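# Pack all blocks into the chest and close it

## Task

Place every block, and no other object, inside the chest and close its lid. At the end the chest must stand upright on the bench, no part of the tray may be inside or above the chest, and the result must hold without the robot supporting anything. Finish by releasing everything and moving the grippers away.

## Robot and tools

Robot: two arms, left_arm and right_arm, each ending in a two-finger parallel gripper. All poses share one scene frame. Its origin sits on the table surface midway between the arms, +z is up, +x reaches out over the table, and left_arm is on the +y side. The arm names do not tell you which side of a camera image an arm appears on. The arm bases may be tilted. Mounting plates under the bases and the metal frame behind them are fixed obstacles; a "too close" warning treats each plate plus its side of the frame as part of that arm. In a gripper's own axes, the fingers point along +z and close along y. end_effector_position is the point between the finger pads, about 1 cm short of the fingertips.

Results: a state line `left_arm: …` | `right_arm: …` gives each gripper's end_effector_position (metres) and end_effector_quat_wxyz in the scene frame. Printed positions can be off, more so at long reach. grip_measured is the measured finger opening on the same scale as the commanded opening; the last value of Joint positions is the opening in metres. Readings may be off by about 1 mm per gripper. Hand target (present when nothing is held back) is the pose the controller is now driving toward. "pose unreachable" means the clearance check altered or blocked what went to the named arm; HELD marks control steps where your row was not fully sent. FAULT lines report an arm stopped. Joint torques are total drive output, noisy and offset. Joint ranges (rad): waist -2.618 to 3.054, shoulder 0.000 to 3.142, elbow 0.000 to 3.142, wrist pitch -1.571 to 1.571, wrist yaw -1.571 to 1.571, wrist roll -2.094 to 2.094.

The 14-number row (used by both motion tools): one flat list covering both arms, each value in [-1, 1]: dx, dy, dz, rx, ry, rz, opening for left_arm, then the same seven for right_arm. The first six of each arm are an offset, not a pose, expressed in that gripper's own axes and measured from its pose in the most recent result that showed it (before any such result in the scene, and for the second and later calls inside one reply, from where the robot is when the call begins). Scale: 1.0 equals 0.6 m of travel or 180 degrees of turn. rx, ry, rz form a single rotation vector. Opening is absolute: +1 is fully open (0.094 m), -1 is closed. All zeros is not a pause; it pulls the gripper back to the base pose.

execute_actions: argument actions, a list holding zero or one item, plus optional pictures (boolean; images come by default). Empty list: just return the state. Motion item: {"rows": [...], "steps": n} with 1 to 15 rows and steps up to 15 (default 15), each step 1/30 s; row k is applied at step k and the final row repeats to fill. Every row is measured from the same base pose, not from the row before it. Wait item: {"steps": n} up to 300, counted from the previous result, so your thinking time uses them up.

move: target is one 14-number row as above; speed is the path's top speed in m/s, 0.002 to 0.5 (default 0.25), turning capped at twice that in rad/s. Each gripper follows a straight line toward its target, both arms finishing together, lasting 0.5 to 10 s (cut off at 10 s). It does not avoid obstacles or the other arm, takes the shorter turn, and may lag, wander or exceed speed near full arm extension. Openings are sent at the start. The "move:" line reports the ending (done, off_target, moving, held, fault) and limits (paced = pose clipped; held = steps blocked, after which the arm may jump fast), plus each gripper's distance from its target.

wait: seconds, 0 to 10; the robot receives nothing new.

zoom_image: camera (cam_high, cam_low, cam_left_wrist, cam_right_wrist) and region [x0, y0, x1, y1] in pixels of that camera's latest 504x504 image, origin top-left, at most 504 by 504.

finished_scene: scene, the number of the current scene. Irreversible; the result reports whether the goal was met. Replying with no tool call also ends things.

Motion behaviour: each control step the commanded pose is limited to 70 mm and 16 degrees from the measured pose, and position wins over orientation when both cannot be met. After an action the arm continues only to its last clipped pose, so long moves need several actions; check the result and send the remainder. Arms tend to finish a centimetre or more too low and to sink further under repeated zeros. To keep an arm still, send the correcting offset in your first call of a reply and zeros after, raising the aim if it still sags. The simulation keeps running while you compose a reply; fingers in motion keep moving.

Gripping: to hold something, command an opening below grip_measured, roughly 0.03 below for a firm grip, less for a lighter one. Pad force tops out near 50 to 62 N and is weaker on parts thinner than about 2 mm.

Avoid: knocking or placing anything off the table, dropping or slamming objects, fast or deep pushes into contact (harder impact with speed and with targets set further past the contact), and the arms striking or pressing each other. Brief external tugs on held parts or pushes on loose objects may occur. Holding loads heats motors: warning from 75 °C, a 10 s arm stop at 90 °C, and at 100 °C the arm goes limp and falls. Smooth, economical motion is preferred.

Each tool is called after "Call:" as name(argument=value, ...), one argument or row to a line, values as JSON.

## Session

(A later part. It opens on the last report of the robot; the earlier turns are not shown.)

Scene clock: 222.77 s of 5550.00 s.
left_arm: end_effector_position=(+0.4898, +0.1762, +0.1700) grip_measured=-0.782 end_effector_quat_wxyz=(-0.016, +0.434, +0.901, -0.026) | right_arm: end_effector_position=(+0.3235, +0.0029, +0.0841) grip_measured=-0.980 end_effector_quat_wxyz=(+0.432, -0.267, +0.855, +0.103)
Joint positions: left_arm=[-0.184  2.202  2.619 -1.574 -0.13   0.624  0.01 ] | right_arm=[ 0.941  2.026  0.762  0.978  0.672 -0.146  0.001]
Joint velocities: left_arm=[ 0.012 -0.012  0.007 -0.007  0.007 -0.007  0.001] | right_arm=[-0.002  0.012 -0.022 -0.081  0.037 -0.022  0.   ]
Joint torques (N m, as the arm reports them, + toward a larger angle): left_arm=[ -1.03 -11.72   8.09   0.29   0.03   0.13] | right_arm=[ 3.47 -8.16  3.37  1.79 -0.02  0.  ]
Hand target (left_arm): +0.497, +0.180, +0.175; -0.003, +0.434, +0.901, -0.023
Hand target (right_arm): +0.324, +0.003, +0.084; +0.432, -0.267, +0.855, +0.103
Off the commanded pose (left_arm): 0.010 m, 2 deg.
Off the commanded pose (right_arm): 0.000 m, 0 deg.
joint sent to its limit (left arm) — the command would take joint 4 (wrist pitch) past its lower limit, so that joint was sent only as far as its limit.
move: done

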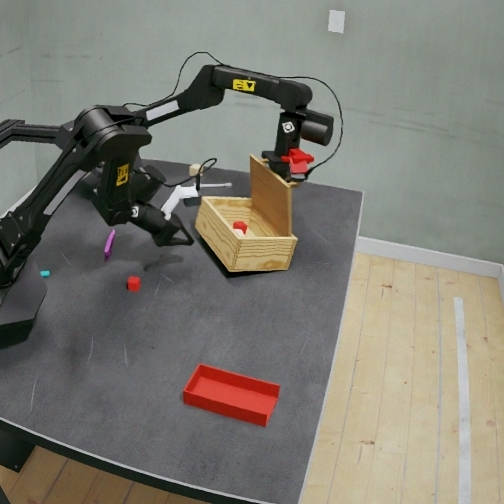

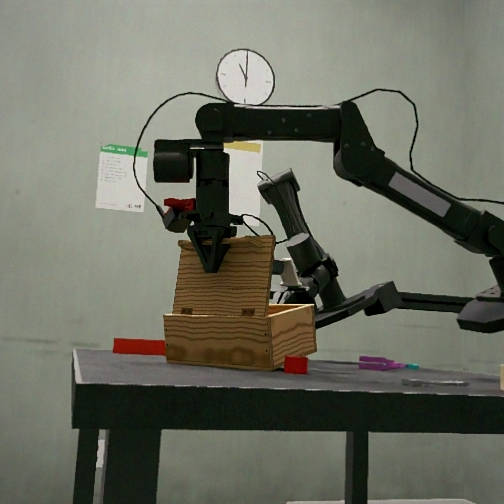

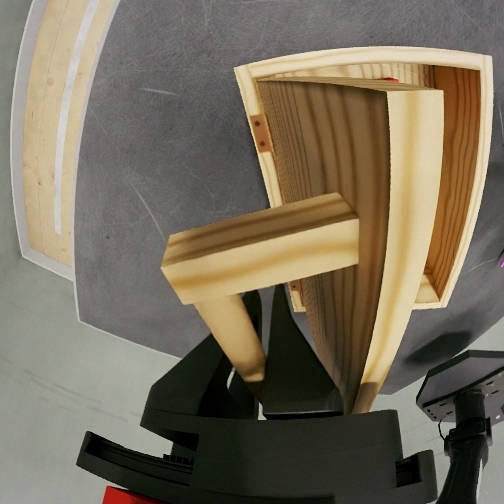

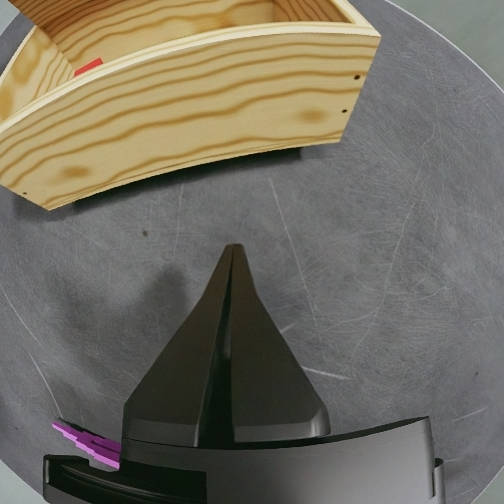

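Call:
move(
  target=[0,-0.09,-0.02,0,0,0,-0.78, 0,0,0,0,0,0,-1],
  speed=0.05,
)

Call:
move(
  target=[0,0,0,0,0,0,-0.55, 0,0,0,0,0,0,-1],
)

Scene clock: 230.23 s of 5550.00 s.
left_arm: end_effector_position=(+0.4460, +0.1477, +0.1758) grip_measured=-0.782 end_effector_quat_wxyz=(-0.034, +0.436, +0.899, -0.026) | right_arm: end_effector_position=(+0.3235, +0.0029, +0.0841) grip_measured=-0.980 end_effector_quat_wxyz=(+0.432, -0.267, +0.855, +0.103)
Joint positions: left_arm=[-0.29   2.009  2.244 -1.445 -0.175  0.523  0.01 ] | right_arm=[ 0.941  2.026  0.762  0.978  0.672 -0.146  0.001]
Joint velocities: left_arm=[-0.022 -0.022 -0.012  0.022  0.037 -0.051  0.   ] | right_arm=[-0.007 -0.007  0.007 -0.037  0.022  0.007 -0.   ]
Joint torques (N m, as the arm reports them, + toward a larger angle): left_arm=[ -3.29 -12.84   4.66   0.47  -0.02  -0.12] | right_arm=[ 3.47 -8.15  3.38  1.79 -0.02  0.  ]
Hand target (left_arm): +0.448, +0.143, +0.185; -0.017, +0.434, +0.900, -0.026
Hand target (right_arm): +0.324, +0.003, +0.084; +0.432, -0.267, +0.855, +0.103
Off the commanded pose (left_arm): 0.011 m, 2 deg.
Off the commanded pose (right_arm): 0.000 m, 0 deg.
After step 90, 3.10 s passed at rest.
move: off_target (left_arm)

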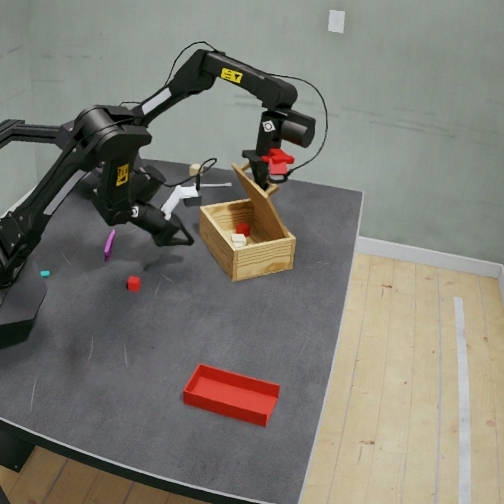

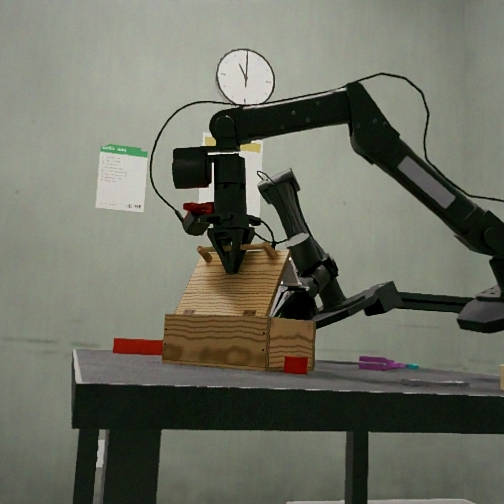

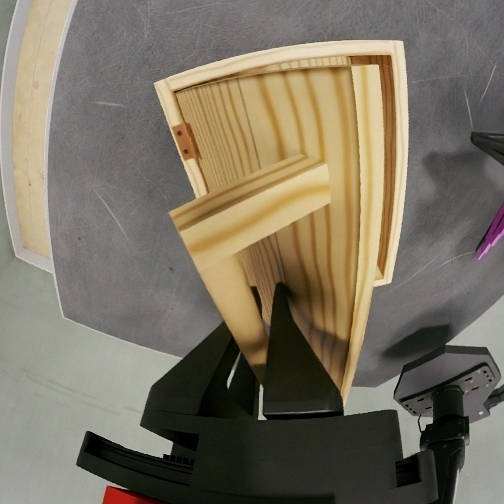

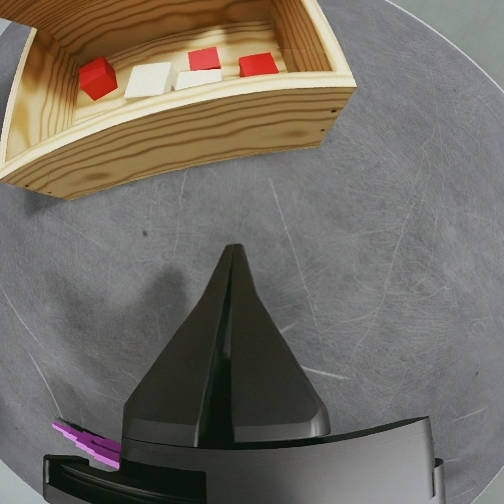

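Scene clock: 230.73 s of 5550.00 s.
left_arm: end_effector_position=(+0.4471, +0.1489, +0.1755) grip_measured=-0.552 end_effector_quat_wxyz=(-0.033, +0.436, +0.899, -0.023) | right_arm: end_effector_position=(+0.3235, +0.0029, +0.0841) grip_measured=-0.980 end_effector_quat_wxyz=(+0.432, -0.267, +0.855, +0.103)
Joint positions: left_arm=[-0.29   2.009  2.244 -1.442 -0.182  0.523  0.021] | right_arm=[ 0.941  2.026  0.762  0.978  0.672 -0.146  0.001]
Joint velocities: left_arm=[ 0.012 -0.002  0.017 -0.022 -0.007 -0.007 -0.   ] | right_arm=[-0.002  0.007 -0.012 -0.037 -0.037 -0.037 -0.001]
Joint torques (N m, as the arm reports them, + toward a larger angle): left_arm=[ -2.25 -11.09   5.77   0.24   0.09  -0.06] | right_arm=[ 3.47 -8.15  3.36  1.79 -0.03  0.  ]
Hand target (left_arm): +0.446, +0.148, +0.176; -0.034, +0.436, +0.899, -0.026
Hand target (right_arm): +0.324, +0.003, +0.084; +0.432, -0.267, +0.855, +0.103
Off the commanded pose (left_arm): 0.002 m, 0 deg.
Off the commanded pose (right_arm): 0.000 m, 0 deg.
move: done

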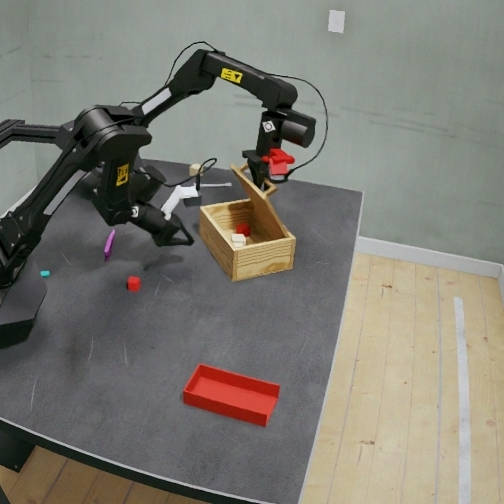

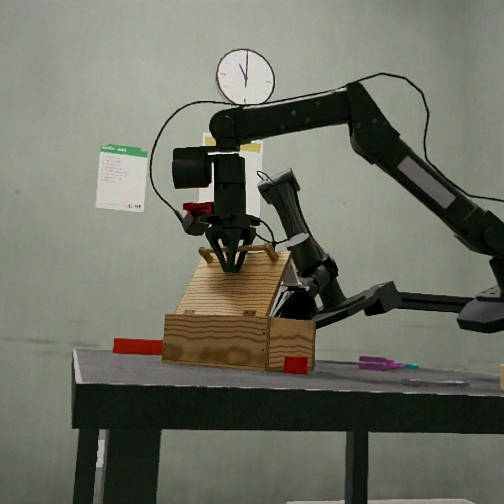

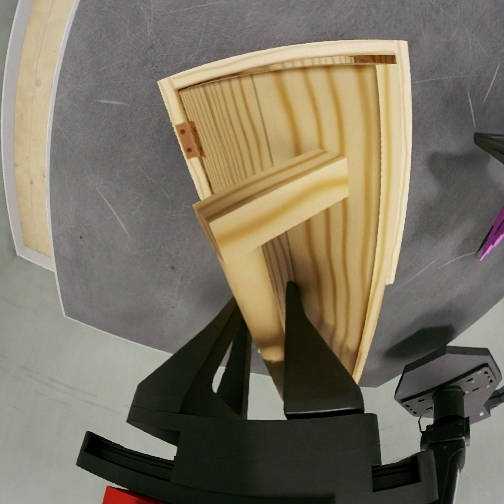

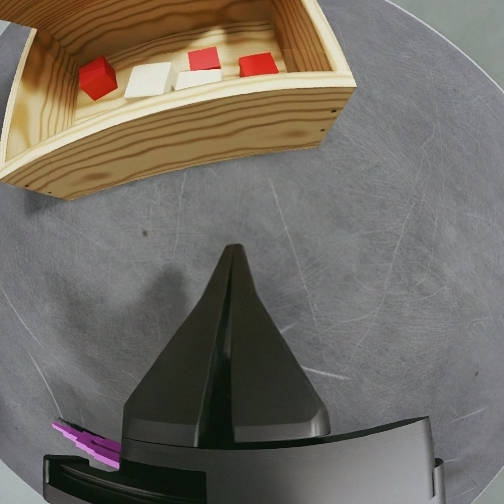

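Call:
move(
  target=[0,0,0,0,0,0,-0.78, -0.21,-0.05,0.12,0,0,0,-1],
  speed=0.08,
)

Scene clock: 240.77 s of 5550.00 s.
left_arm: end_effector_position=(+0.4470, +0.1488, +0.1755) grip_measured=-0.778 end_effector_quat_wxyz=(-0.034, +0.436, +0.899, -0.023) | right_arm: end_effector_position=(+0.4443, +0.0493, +0.1339) grip_measured=-0.980 end_effector_quat_wxyz=(+0.425, -0.266, +0.860, +0.097)
Joint positions: left_arm=[-0.29   2.009  2.244 -1.442 -0.182  0.523  0.01 ] | right_arm=[ 0.815  1.994  1.271  0.441  0.562 -0.177  0.001]
Joint velocities: left_arm=[-0.002 -0.002  0.012 -0.037 -0.007 -0.022 -0.   ] | right_arm=[ 0.002 -0.002  0.007  0.007 -0.007 -0.095 -0.001]
Joint torques (N m, as the arm reports them, + toward a larger angle): left_arm=[ -2.03 -10.87   5.63   0.3    0.01  -0.03] | right_arm=[  3.85 -10.42   7.58   1.76  -0.17  -0.09]
Hand target (left_arm): +0.447, +0.149, +0.176; -0.033, +0.436, +0.899, -0.023
Hand target (right_arm): +0.450, +0.055, +0.142; +0.432, -0.267, +0.855, +0.103
Off the commanded pose (left_arm): 0.000 m, 0 deg.
Off the commanded pose (right_arm): 0.011 m, 1 deg.
After step 90, 4.60 s passed at rest.
move: off_target (right_arm)

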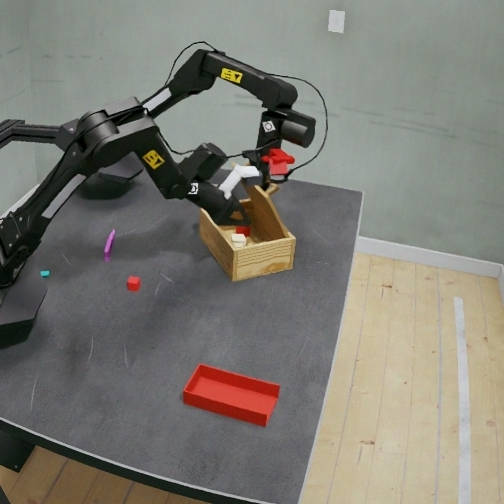

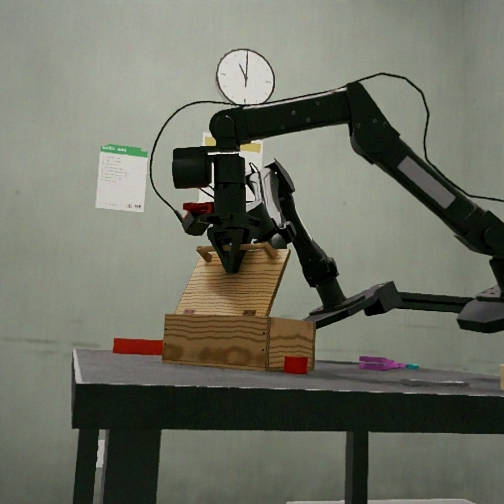

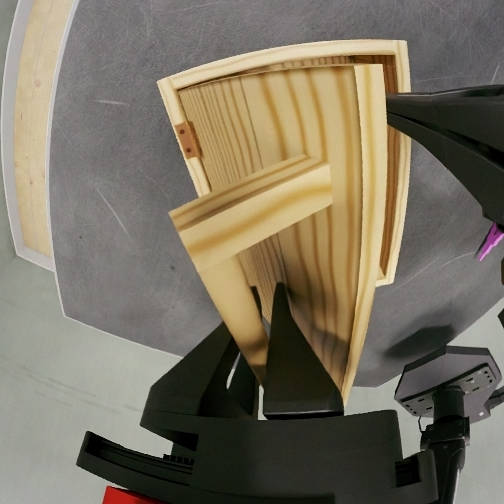

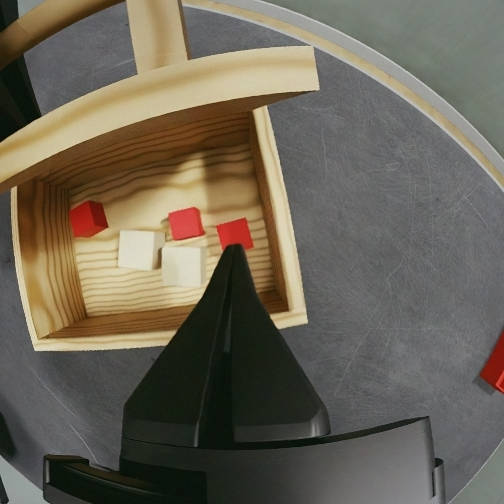

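Call:
move(
  target=[0,0,0,0,0,0,-0.78, -0.03,0,0.03,0,0,0,-1],
  speed=0.05,
)

Call:
move(
  target=[0,-0.03,0,0,0,0,-0.3, 0,0,0,0,0,0,-1],
  speed=0.04,
)

Call:
move(
  target=[0,0,-0.12,0,0,0,-0.3, 0,0,0,0,0,0,-1],
  speed=0.08,
)

Scene clock: 248.17 s of 5550.00 s.
left_arm: end_effector_position=(+0.4489, +0.1514, +0.1749) grip_measured=-0.778 end_effector_quat_wxyz=(-0.032, +0.430, +0.902, -0.020) | right_arm: end_effector_position=(+0.4576, +0.0571, +0.1281) grip_measured=-0.980 end_effector_quat_wxyz=(+0.418, -0.268, +0.864, +0.089)
Joint positions: left_arm=[-0.284  2.009  2.244 -1.438 -0.185  0.516  0.01 ] | right_arm=[ 0.801  2.043  1.368  0.373  0.561 -0.177  0.001]
Joint velocities: left_arm=[-0.002  0.002 -0.002 -0.051 -0.037 -0.051  0.001] | right_arm=[-0.002 -0.002  0.022  0.007  0.022 -0.037 -0.001]
Joint torques (N m, as the arm reports them, + toward a larger angle): left_arm=[ -2.47 -10.76   5.78   0.28   0.04   0.08] | right_arm=[  3.87 -10.72   8.32   1.72  -0.2   -0.06]
Hand target (left_arm): +0.447, +0.149, +0.176; -0.034, +0.436, +0.899, -0.023
Hand target (right_arm): +0.465, +0.063, +0.137; +0.426, -0.266, +0.860, +0.097
Off the commanded pose (left_arm): 0.003 m, 1 deg.
Off the commanded pose (right_arm): 0.013 m, 1 deg.
After step 90, 3.57 s passed at rest.
move: off_target (right_arm)

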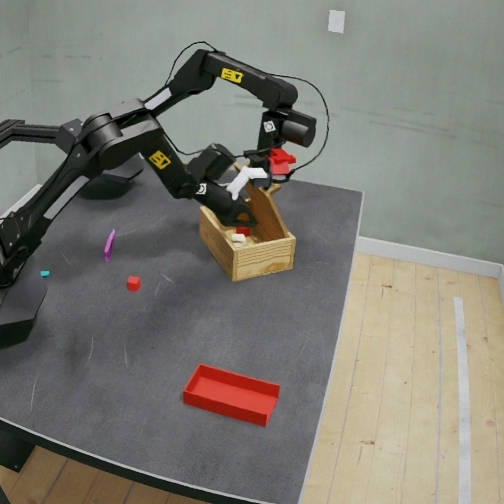

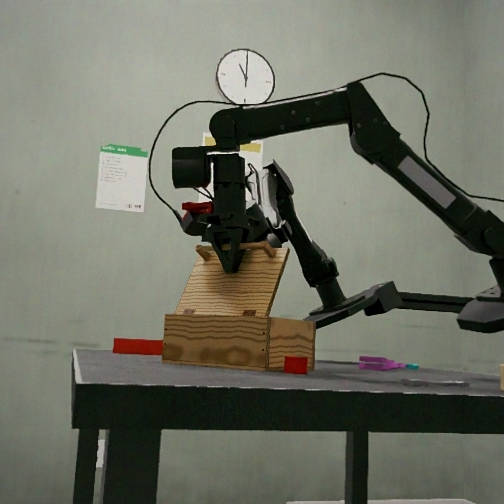

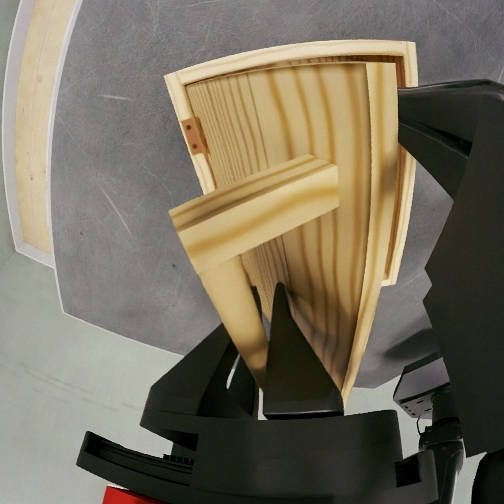

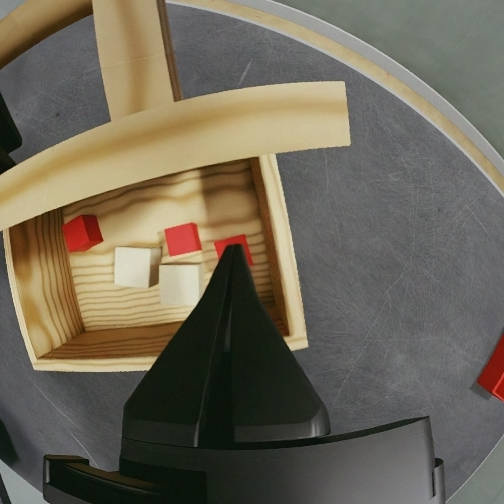

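Scene clock: 248.90 s of 5550.00 s.
left_arm: end_effector_position=(+0.4483, +0.1522, +0.1743) grip_measured=-0.302 end_effector_quat_wxyz=(-0.024, +0.416, +0.909, -0.002) | right_arm: end_effector_position=(+0.4575, +0.0567, +0.1277) grip_measured=-0.980 end_effector_quat_wxyz=(+0.417, -0.268, +0.864, +0.088)
Joint positions: left_arm=[-0.298  1.976  2.179 -1.389 -0.224  0.476  0.033] | right_arm=[ 0.801  2.043  1.369  0.371  0.563 -0.176  0.001]
Joint velocities: left_arm=[-0.012  0.012 -0.012 -0.066  0.022 -0.007  0.   ] | right_arm=[ 0.022 -0.002 -0.002  0.037  0.007 -0.051  0.   ]
Joint torques (N m, as the arm reports them, + toward a larger angle): left_arm=[ -4.03 -11.49   3.98   0.25   0.29  -0.02] | right_arm=[  3.99 -10.92   5.6    1.84  -0.05   0.  ]
Hand target (left_arm): +0.435, +0.141, +0.176; -0.033, +0.430, +0.902, -0.019
Hand target (right_arm): +0.458, +0.057, +0.128; +0.418, -0.268, +0.863, +0.089
Off the commanded pose (left_arm): 0.018 m, 3 deg.
Off the commanded pose (right_arm): 0.001 m, 0 deg.
move: off_target (left_arm)

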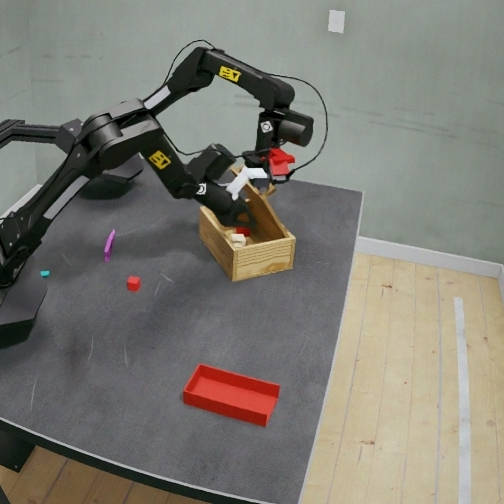

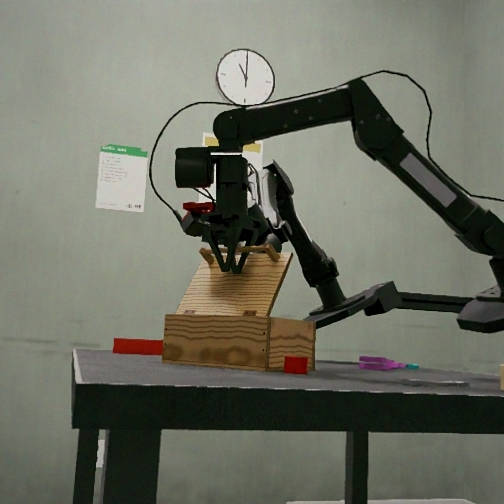

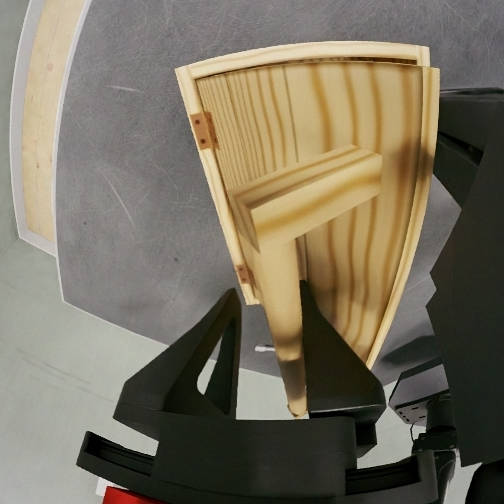

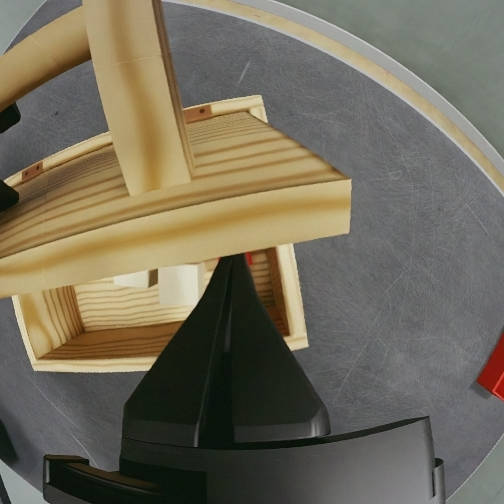

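Scene clock: 250.23 s of 5550.00 s.
left_arm: end_effector_position=(+0.4482, +0.1537, +0.2305) grip_measured=-0.302 end_effector_quat_wxyz=(-0.005, +0.419, +0.908, -0.001) | right_arm: end_effector_position=(+0.4570, +0.0565, +0.1270) grip_measured=-0.980 end_effector_quat_wxyz=(+0.416, -0.269, +0.864, +0.087)
Joint positions: left_arm=[-0.33   1.956  2.364 -1.563 -0.236  0.459  0.033] | right_arm=[ 0.801  2.043  1.369  0.366  0.563 -0.176  0.001]
Joint velocities: left_arm=[-0.042 -0.002  0.012  0.037  0.081 -0.022 -0.001] | right_arm=[-0.012 -0.022  0.007  0.037 -0.022  0.066 -0.001]
Joint torques (N m, as the arm reports them, + toward a larger angle): left_arm=[ -2.97 -11.63   7.66   0.28   0.01  -0.09] | right_arm=[  3.99 -10.92   5.6    1.83  -0.03   0.01]
Hand target (left_arm): +0.451, +0.152, +0.246; +0.013, +0.417, +0.909, -0.000
Hand target (right_arm): +0.458, +0.057, +0.128; +0.417, -0.268, +0.864, +0.088
Off the commanded pose (left_arm): 0.016 m, 2 deg.
Off the commanded pose (right_arm): 0.001 m, 0 deg.
joint sent to its limit (left arm) — the command would take joint 4 (wrist pitch) past its lower limit, so that joint was sent only as far as its limit.
move: off_target (left_arm)

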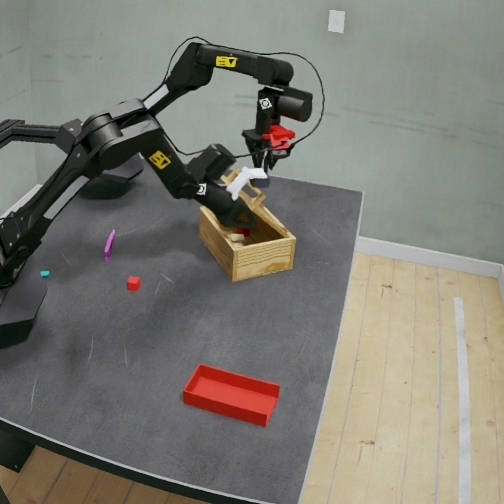

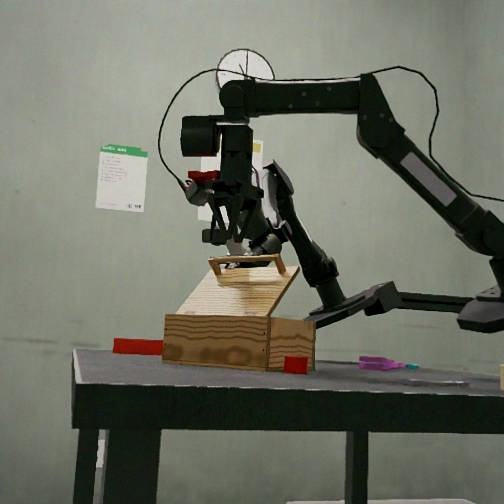

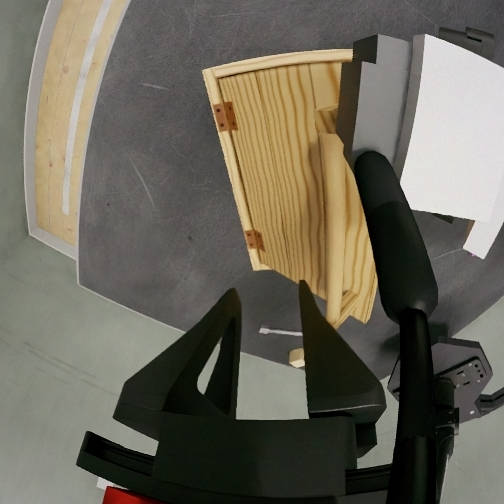

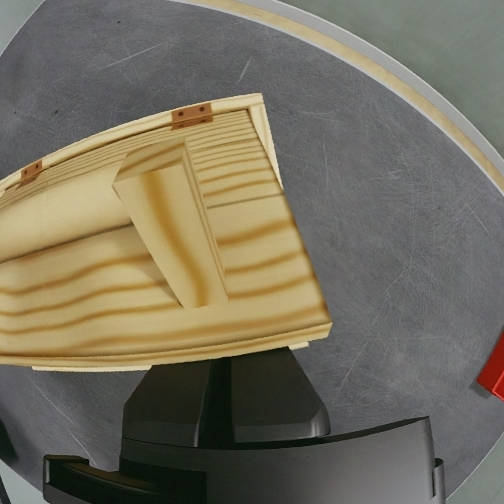

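Call:
move(
  target=[0.36,-0.03,0.12,0,0,0,1, -0.09,0,-0.04,0,0,0,-1],
  speed=0.12,
)

Scene clock: 256.90 s of 5550.00 s.
left_arm: end_effector_position=(+0.2892, +0.3035, +0.1545) grip_measured=+0.998 end_effector_quat_wxyz=(-0.019, +0.416, +0.909, +0.000) | right_arm: end_effector_position=(+0.4610, +0.0595, +0.1510) grip_measured=-0.980 end_effector_quat_wxyz=(+0.393, -0.288, +0.871, +0.069)
Joint positions: left_arm=[ 0.116  1.217  1.034 -0.938 -0.056  0.858  0.094] | right_arm=[ 0.824  2.011  1.478  0.152  0.599 -0.169  0.001]
Joint velocities: left_arm=[-0.012 -0.017  0.002  0.037 -0.037 -0.007 -0.   ] | right_arm=[-0.012 -0.012 -0.002  0.022 -0.081 -0.007  0.001]
Joint torques (N m, as the arm reports them, + toward a larger angle): left_arm=[ 0.45 -7.22  4.58  0.49  0.18 -0.02] | right_arm=[  5.8  -13.66   8.53   1.77   0.11   0.1 ]
Hand target (left_arm): +0.289, +0.302, +0.157; -0.006, +0.417, +0.909, -0.004
Hand target (right_arm): +0.468, +0.068, +0.184; +0.416, -0.269, +0.865, +0.087
Off the commanded pose (left_arm): 0.008 m, 2 deg.
Off the commanded pose (right_arm): 0.035 m, 4 deg.
After step 90, 1.20 s passed at rest.
move: off_target (right_arm)

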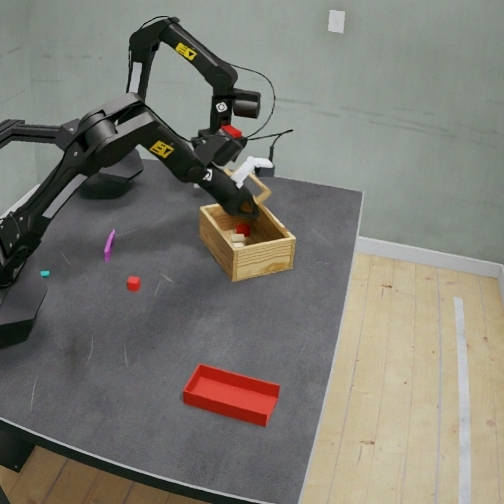

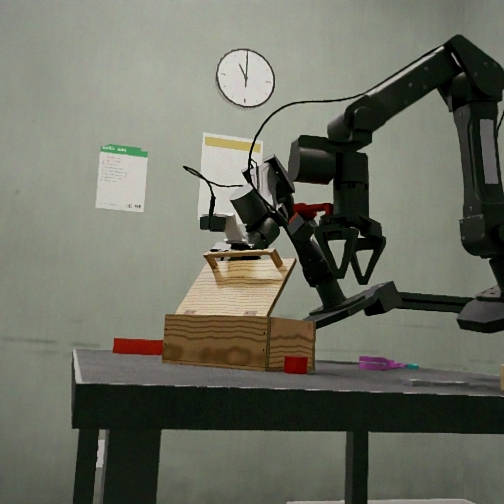

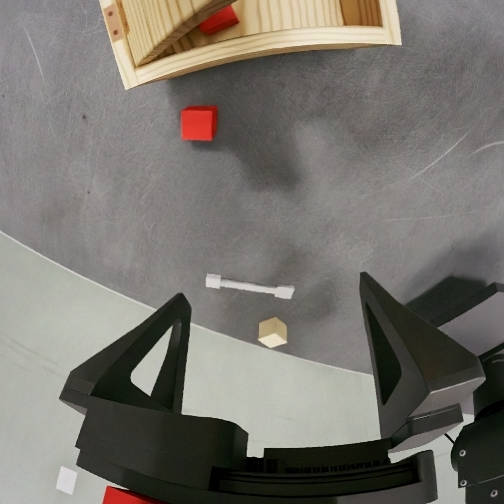

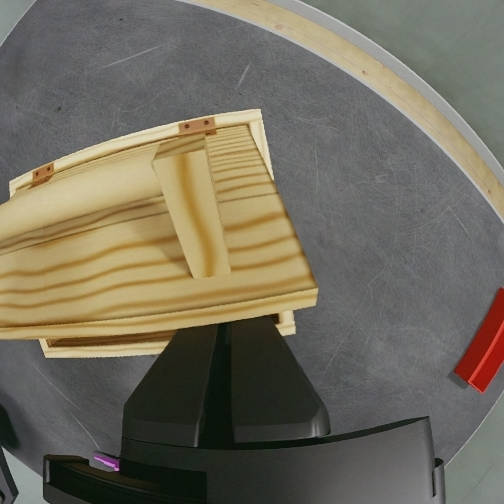

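Call:
move(
  target=[-0.1,0.08,0.13,0,0,0,1, 0,0,0,0,0,0,-1],
  speed=0.12,
)

Scene clock: 261.80 s of 5550.00 s.
left_arm: end_effector_position=(+0.3519, +0.2960, +0.0727) grip_measured=+0.998 end_effector_quat_wxyz=(-0.031, +0.412, +0.910, -0.004) | right_arm: end_effector_position=(+0.4595, +0.0582, +0.1486) grip_measured=-0.980 end_effector_quat_wxyz=(+0.388, -0.292, +0.872, +0.066)
Joint positions: left_arm=[ 0.101  1.613  1.203 -0.738 -0.064  0.835  0.094] | right_arm=[ 0.823  2.011  1.478  0.138  0.599 -0.169  0.001]
Joint velocities: left_arm=[-0.007 -0.007 -0.002 -0.051  0.007 -0.037  0.   ] | right_arm=[-0.017 -0.007 -0.002  0.037 -0.022  0.007 -0.   ]
Joint torques (N m, as the arm reports them, + toward a larger angle): left_arm=[-1.19 -7.73  6.93  0.34 -0.05 -0.03] | right_arm=[  4.05 -11.06   5.97   1.87   0.     0.01]
Hand target (left_arm): +0.363, +0.292, +0.076; -0.019, +0.416, +0.909, +0.000
Hand target (right_arm): +0.461, +0.060, +0.151; +0.393, -0.288, +0.871, +0.069
Off the commanded pose (left_arm): 0.011 m, 2 deg.
Off the commanded pose (right_arm): 0.003 m, 1 deg.
After step 90, 0.63 s passed at rest.
move: off_target (left_arm)

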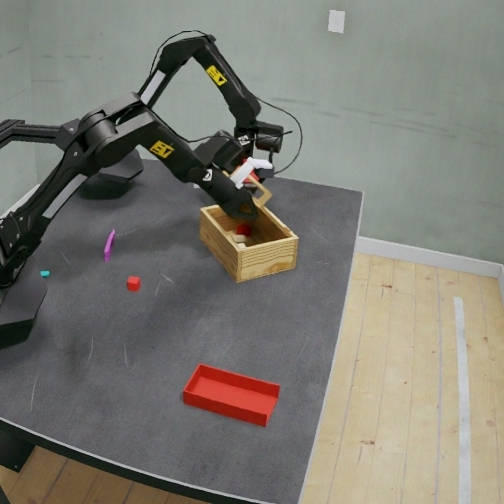

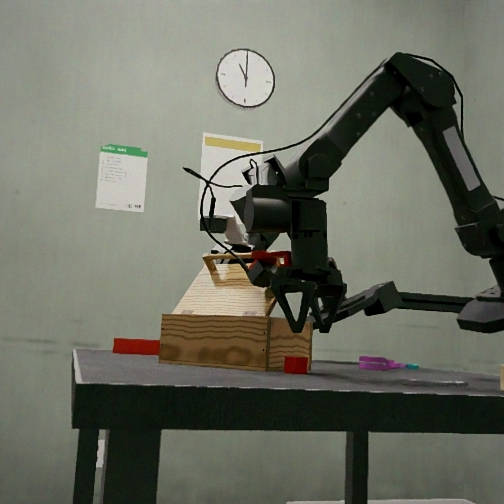

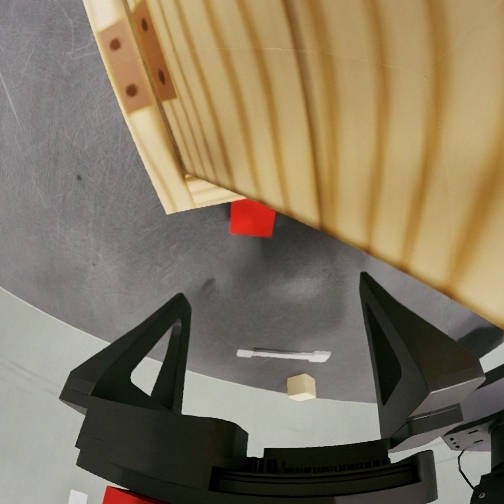

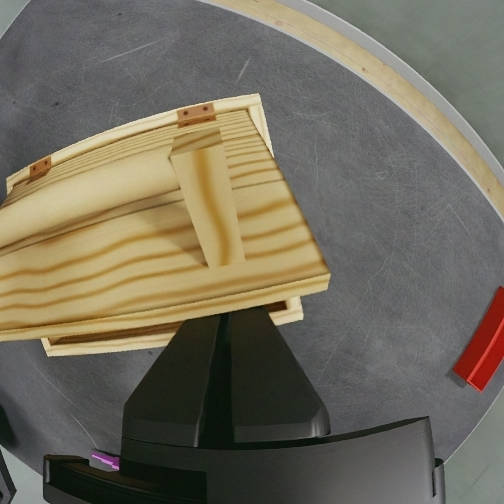

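Call:
move(
  target=[0.06,0.015,-0.05,0,0,-0.5,0.1, 0,0,0,0,0,0,-1],
  speed=0.15,
)

Scene clock: 273.00 s of 5550.00 s.
left_arm: end_effector_position=(+0.3466, +0.3269, +0.1019) grip_measured=+0.102 end_effector_quat_wxyz=(-0.017, -0.344, +0.939, +0.018) | right_arm: end_effector_position=(+0.4592, +0.0581, +0.1483) grip_measured=-0.980 end_effector_quat_wxyz=(+0.387, -0.292, +0.872, +0.066)
Joint positions: left_arm=[ 0.201  1.522  1.203 -0.811 -0.026 -0.626  0.052] | right_arm=[ 0.823  2.011  1.478  0.136  0.599 -0.169  0.001]
Joint velocities: left_arm=[-0.007  0.007  0.002 -0.066  0.051 -0.066  0.   ] | right_arm=[ 0.002 -0.012  0.007 -0.022  0.007 -0.022 -0.001]
Joint torques (N m, as the arm reports them, + toward a larger angle): left_arm=[ 0.59 -9.33  3.24  0.24  0.05 -0.15] | right_arm=[  4.02 -11.01   5.96   1.74   0.01   0.01]
Hand target (left_arm): +0.336, +0.328, +0.104; -0.025, -0.352, +0.935, +0.018
Hand target (right_arm): +0.459, +0.058, +0.149; +0.388, -0.292, +0.872, +0.066
Off the commanded pose (left_arm): 0.010 m, 1 deg.
Off the commanded pose (right_arm): 0.000 m, 0 deg.
After step 90, 2.53 s passed at rest.
move: done

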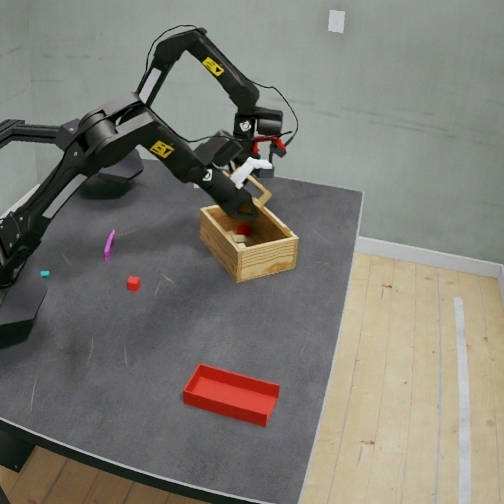

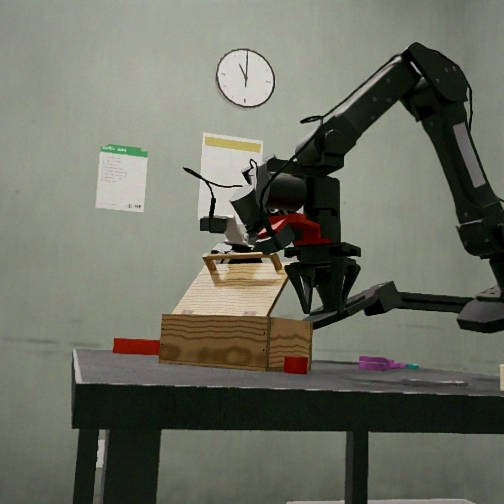

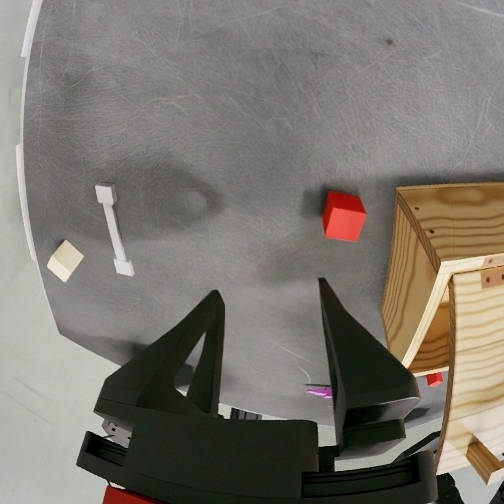

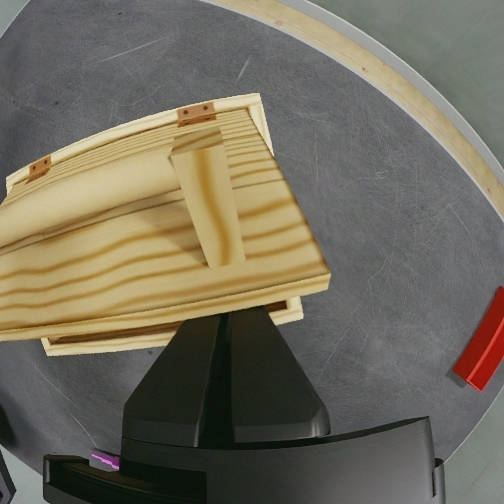

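Shift right ~0.05 and descend partially.

Call:
move(
  target=[0,-0.08,0.09,0,0,0,0.1, 0,0,0,0,0,0,-1],
  speed=0.08,
)

Scene clock: 277.37 s of 5550.00 s.
left_arm: end_effector_position=(+0.3582, +0.2922, +0.0423) grip_measured=+0.102 end_effector_quat_wxyz=(-0.043, -0.341, +0.939, +0.020) | right_arm: end_effector_position=(+0.4590, +0.0580, +0.1481) grip_measured=-0.980 end_effector_quat_wxyz=(+0.386, -0.293, +0.872, +0.066)
Joint positions: left_arm=[ 0.099  1.732  1.251 -0.701 -0.055 -0.715  0.052] | right_arm=[ 0.823  2.011  1.478  0.135  0.599 -0.169  0.001]
Joint velocities: left_arm=[ 0.022  0.022 -0.002 -0.007 -0.022  0.007 -0.001] | right_arm=[ 0.012  0.017 -0.002  0.007  0.051 -0.022 -0.   ]
Joint torques (N m, as the arm reports them, + toward a larger angle): left_arm=[-0.98 -8.58  6.79  0.39 -0.2  -0.21] | right_arm=[  4.   -11.02   5.97   1.72   0.01   0.01]
Hand target (left_arm): +0.376, +0.292, +0.047; -0.017, -0.343, +0.939, +0.019
Hand target (right_arm): +0.459, +0.058, +0.148; +0.387, -0.292, +0.872, +0.066
Off the commanded pose (left_arm): 0.017 m, 3 deg.
Off the commanded pose (right_arm): 0.000 m, 0 deg.
After step 90, 0.10 s passed at rest.
move: off_target (left_arm)

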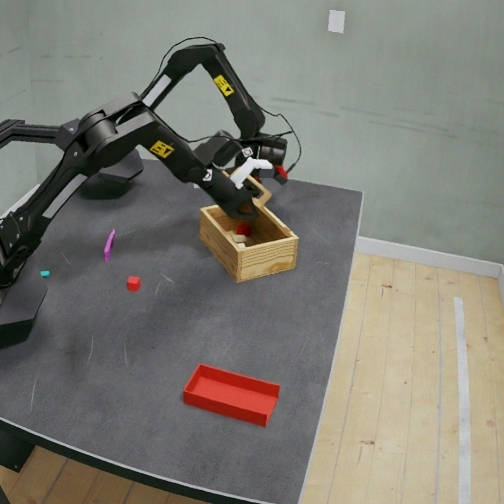

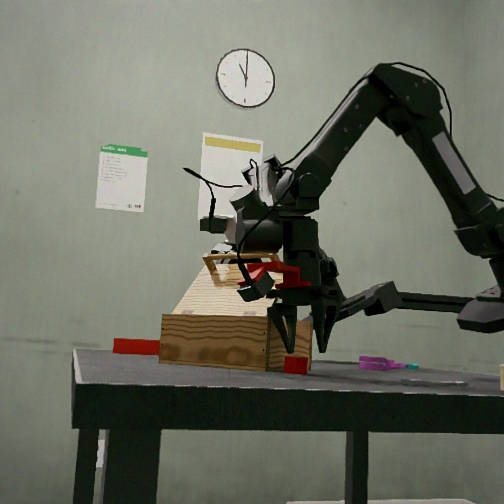

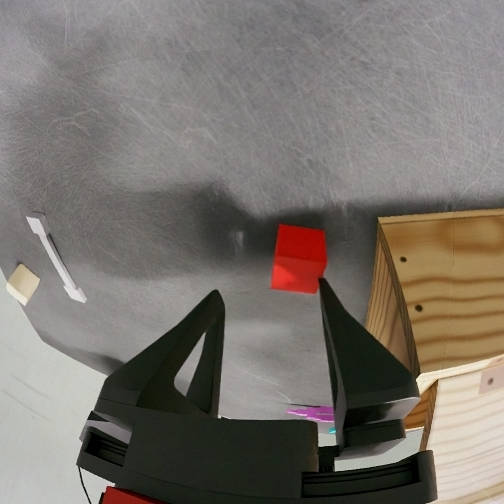

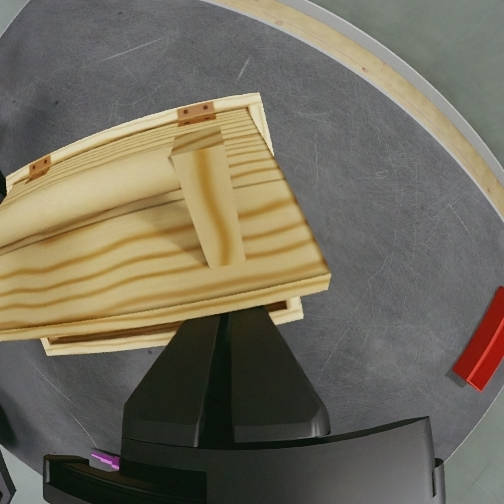

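Call:
move(
  target=[-0.015,-0.035,0,0,0,0,0.1, 0,0,0,0,0,0,-1],
  speed=0.05,
)

Call:
move(
  target=[0,0,0.04,0,0,0,0.1, 0,0,0,0,0,0,-1],
  speed=0.05,
)

Scene clock: 284.00 s of 5550.00 s.
left_arm: end_effector_position=(+0.3689, +0.2860, +0.0382) grip_measured=+0.102 end_effector_quat_wxyz=(-0.051, -0.340, +0.939, +0.021) | right_arm: end_effector_position=(+0.4588, +0.0579, +0.1479) grip_measured=-0.980 end_effector_quat_wxyz=(+0.386, -0.293, +0.872, +0.066)
Joint positions: left_arm=[ 0.085  1.787  1.329 -0.742 -0.056 -0.729  0.052] | right_arm=[ 0.823  2.011  1.478  0.133  0.599 -0.169  0.001]
Joint velocities: left_arm=[-0.012 -0.017 -0.002 -0.022  0.022 -0.081 -0.   ] | right_arm=[-0.017 -0.002 -0.002 -0.007 -0.007 -0.037  0.001]
Joint torques (N m, as the arm reports them, + toward a larger angle): left_arm=[-1.35 -8.5   6.58  0.17 -0.03 -0.15] | right_arm=[  4.01 -11.     5.95   1.72   0.01   0.  ]
Hand target (left_arm): +0.379, +0.282, +0.041; -0.042, -0.341, +0.939, +0.020
Hand target (right_arm): +0.459, +0.058, +0.148; +0.386, -0.293, +0.872, +0.066
Off the commanded pose (left_arm): 0.011 m, 1 deg.
Off the commanded pose (right_arm): 0.000 m, 0 deg.
After step 90, 2.87 s passed at rest.
move: off_target (left_arm)

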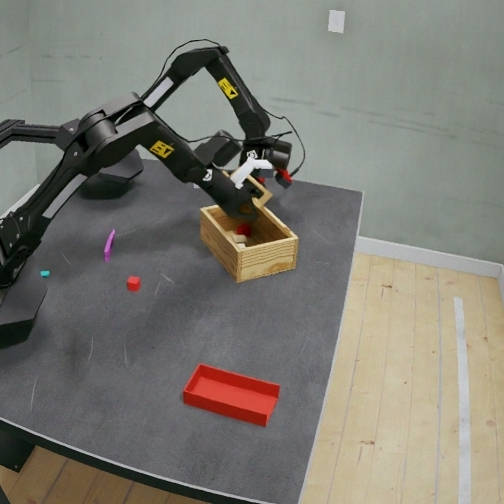

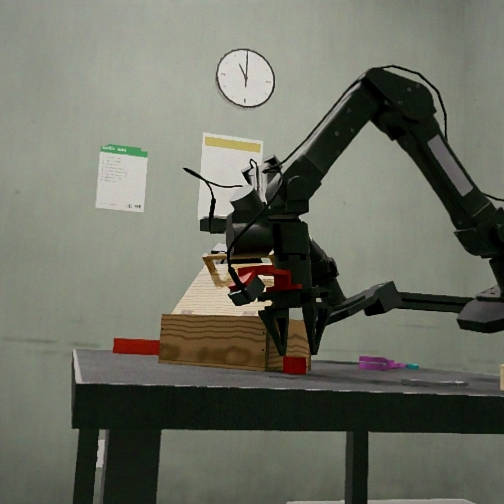

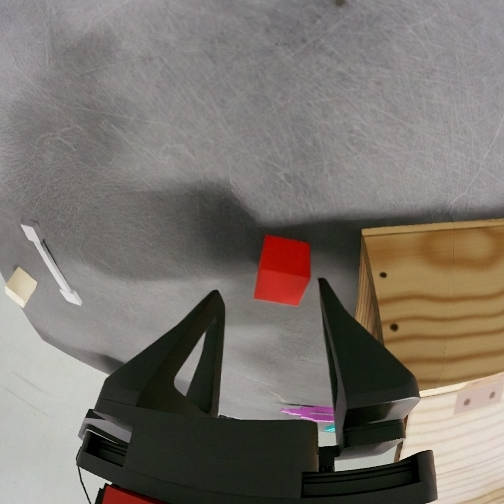

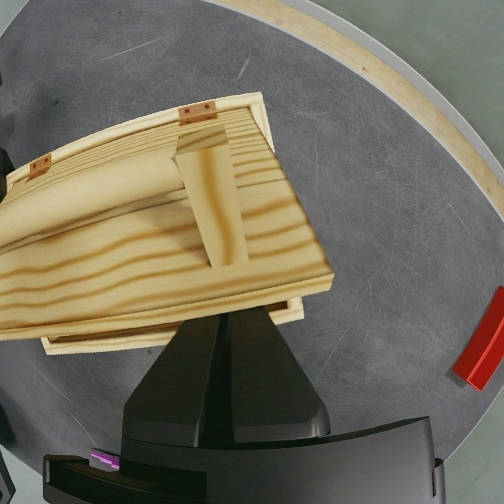

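Scene clock: 284.70 s of 5550.00 s.
left_arm: end_effector_position=(+0.3674, +0.2874, +0.0323) grip_measured=+0.101 end_effector_quat_wxyz=(-0.056, -0.339, +0.939, +0.023) | right_arm: end_effector_position=(+0.4586, +0.0578, +0.1476) grip_measured=-0.980 end_effector_quat_wxyz=(+0.385, -0.294, +0.872, +0.065)
Joint positions: left_arm=[ 0.089  1.804  1.329 -0.734 -0.055 -0.722  0.052] | right_arm=[ 0.823  2.011  1.478  0.132  0.599 -0.169  0.001]
Joint velocities: left_arm=[ 0.002  0.002  0.007  0.081 -0.037  0.022  0.   ] | right_arm=[ 0.027  0.002  0.007 -0.007  0.022 -0.037 -0.001]
Joint torques (N m, as the arm reports them, + toward a larger angle): left_arm=[-0.55 -6.97  2.88  0.74  0.   -0.13] | right_arm=[  4.02 -11.     5.96   1.72   0.01   0.  ]
Hand target (left_arm): +0.366, +0.286, +0.016; -0.052, -0.340, +0.939, +0.022
Hand target (right_arm): +0.459, +0.058, +0.148; +0.386, -0.293, +0.872, +0.066
Off the commanded pose (left_arm): 0.018 m, 1 deg.
Off the commanded pose (right_arm): 0.000 m, 0 deg.
move: off_target (left_arm)

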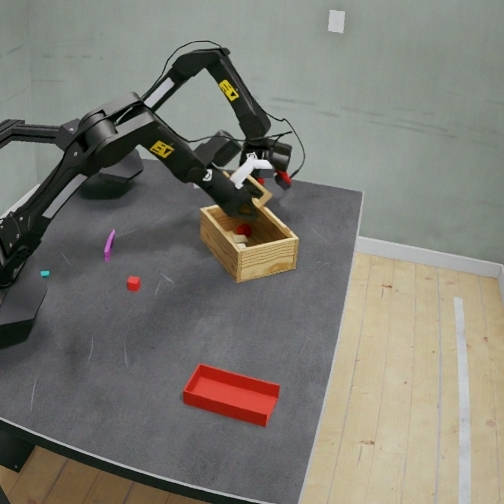

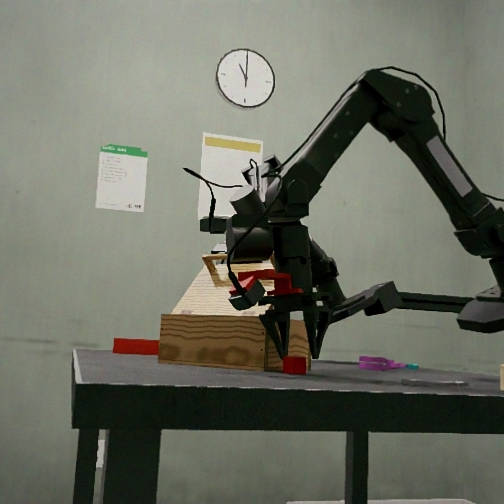

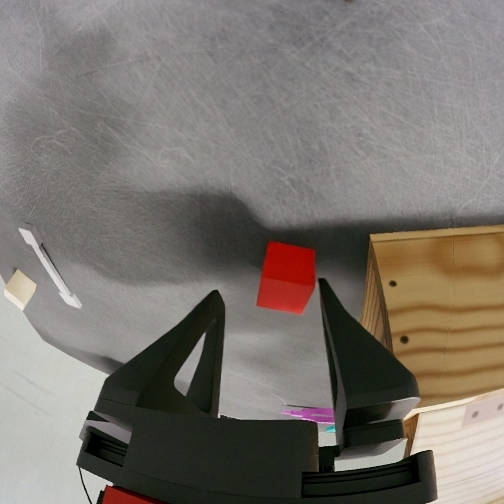

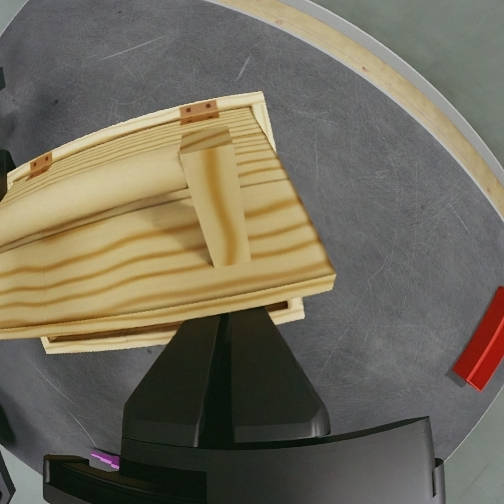

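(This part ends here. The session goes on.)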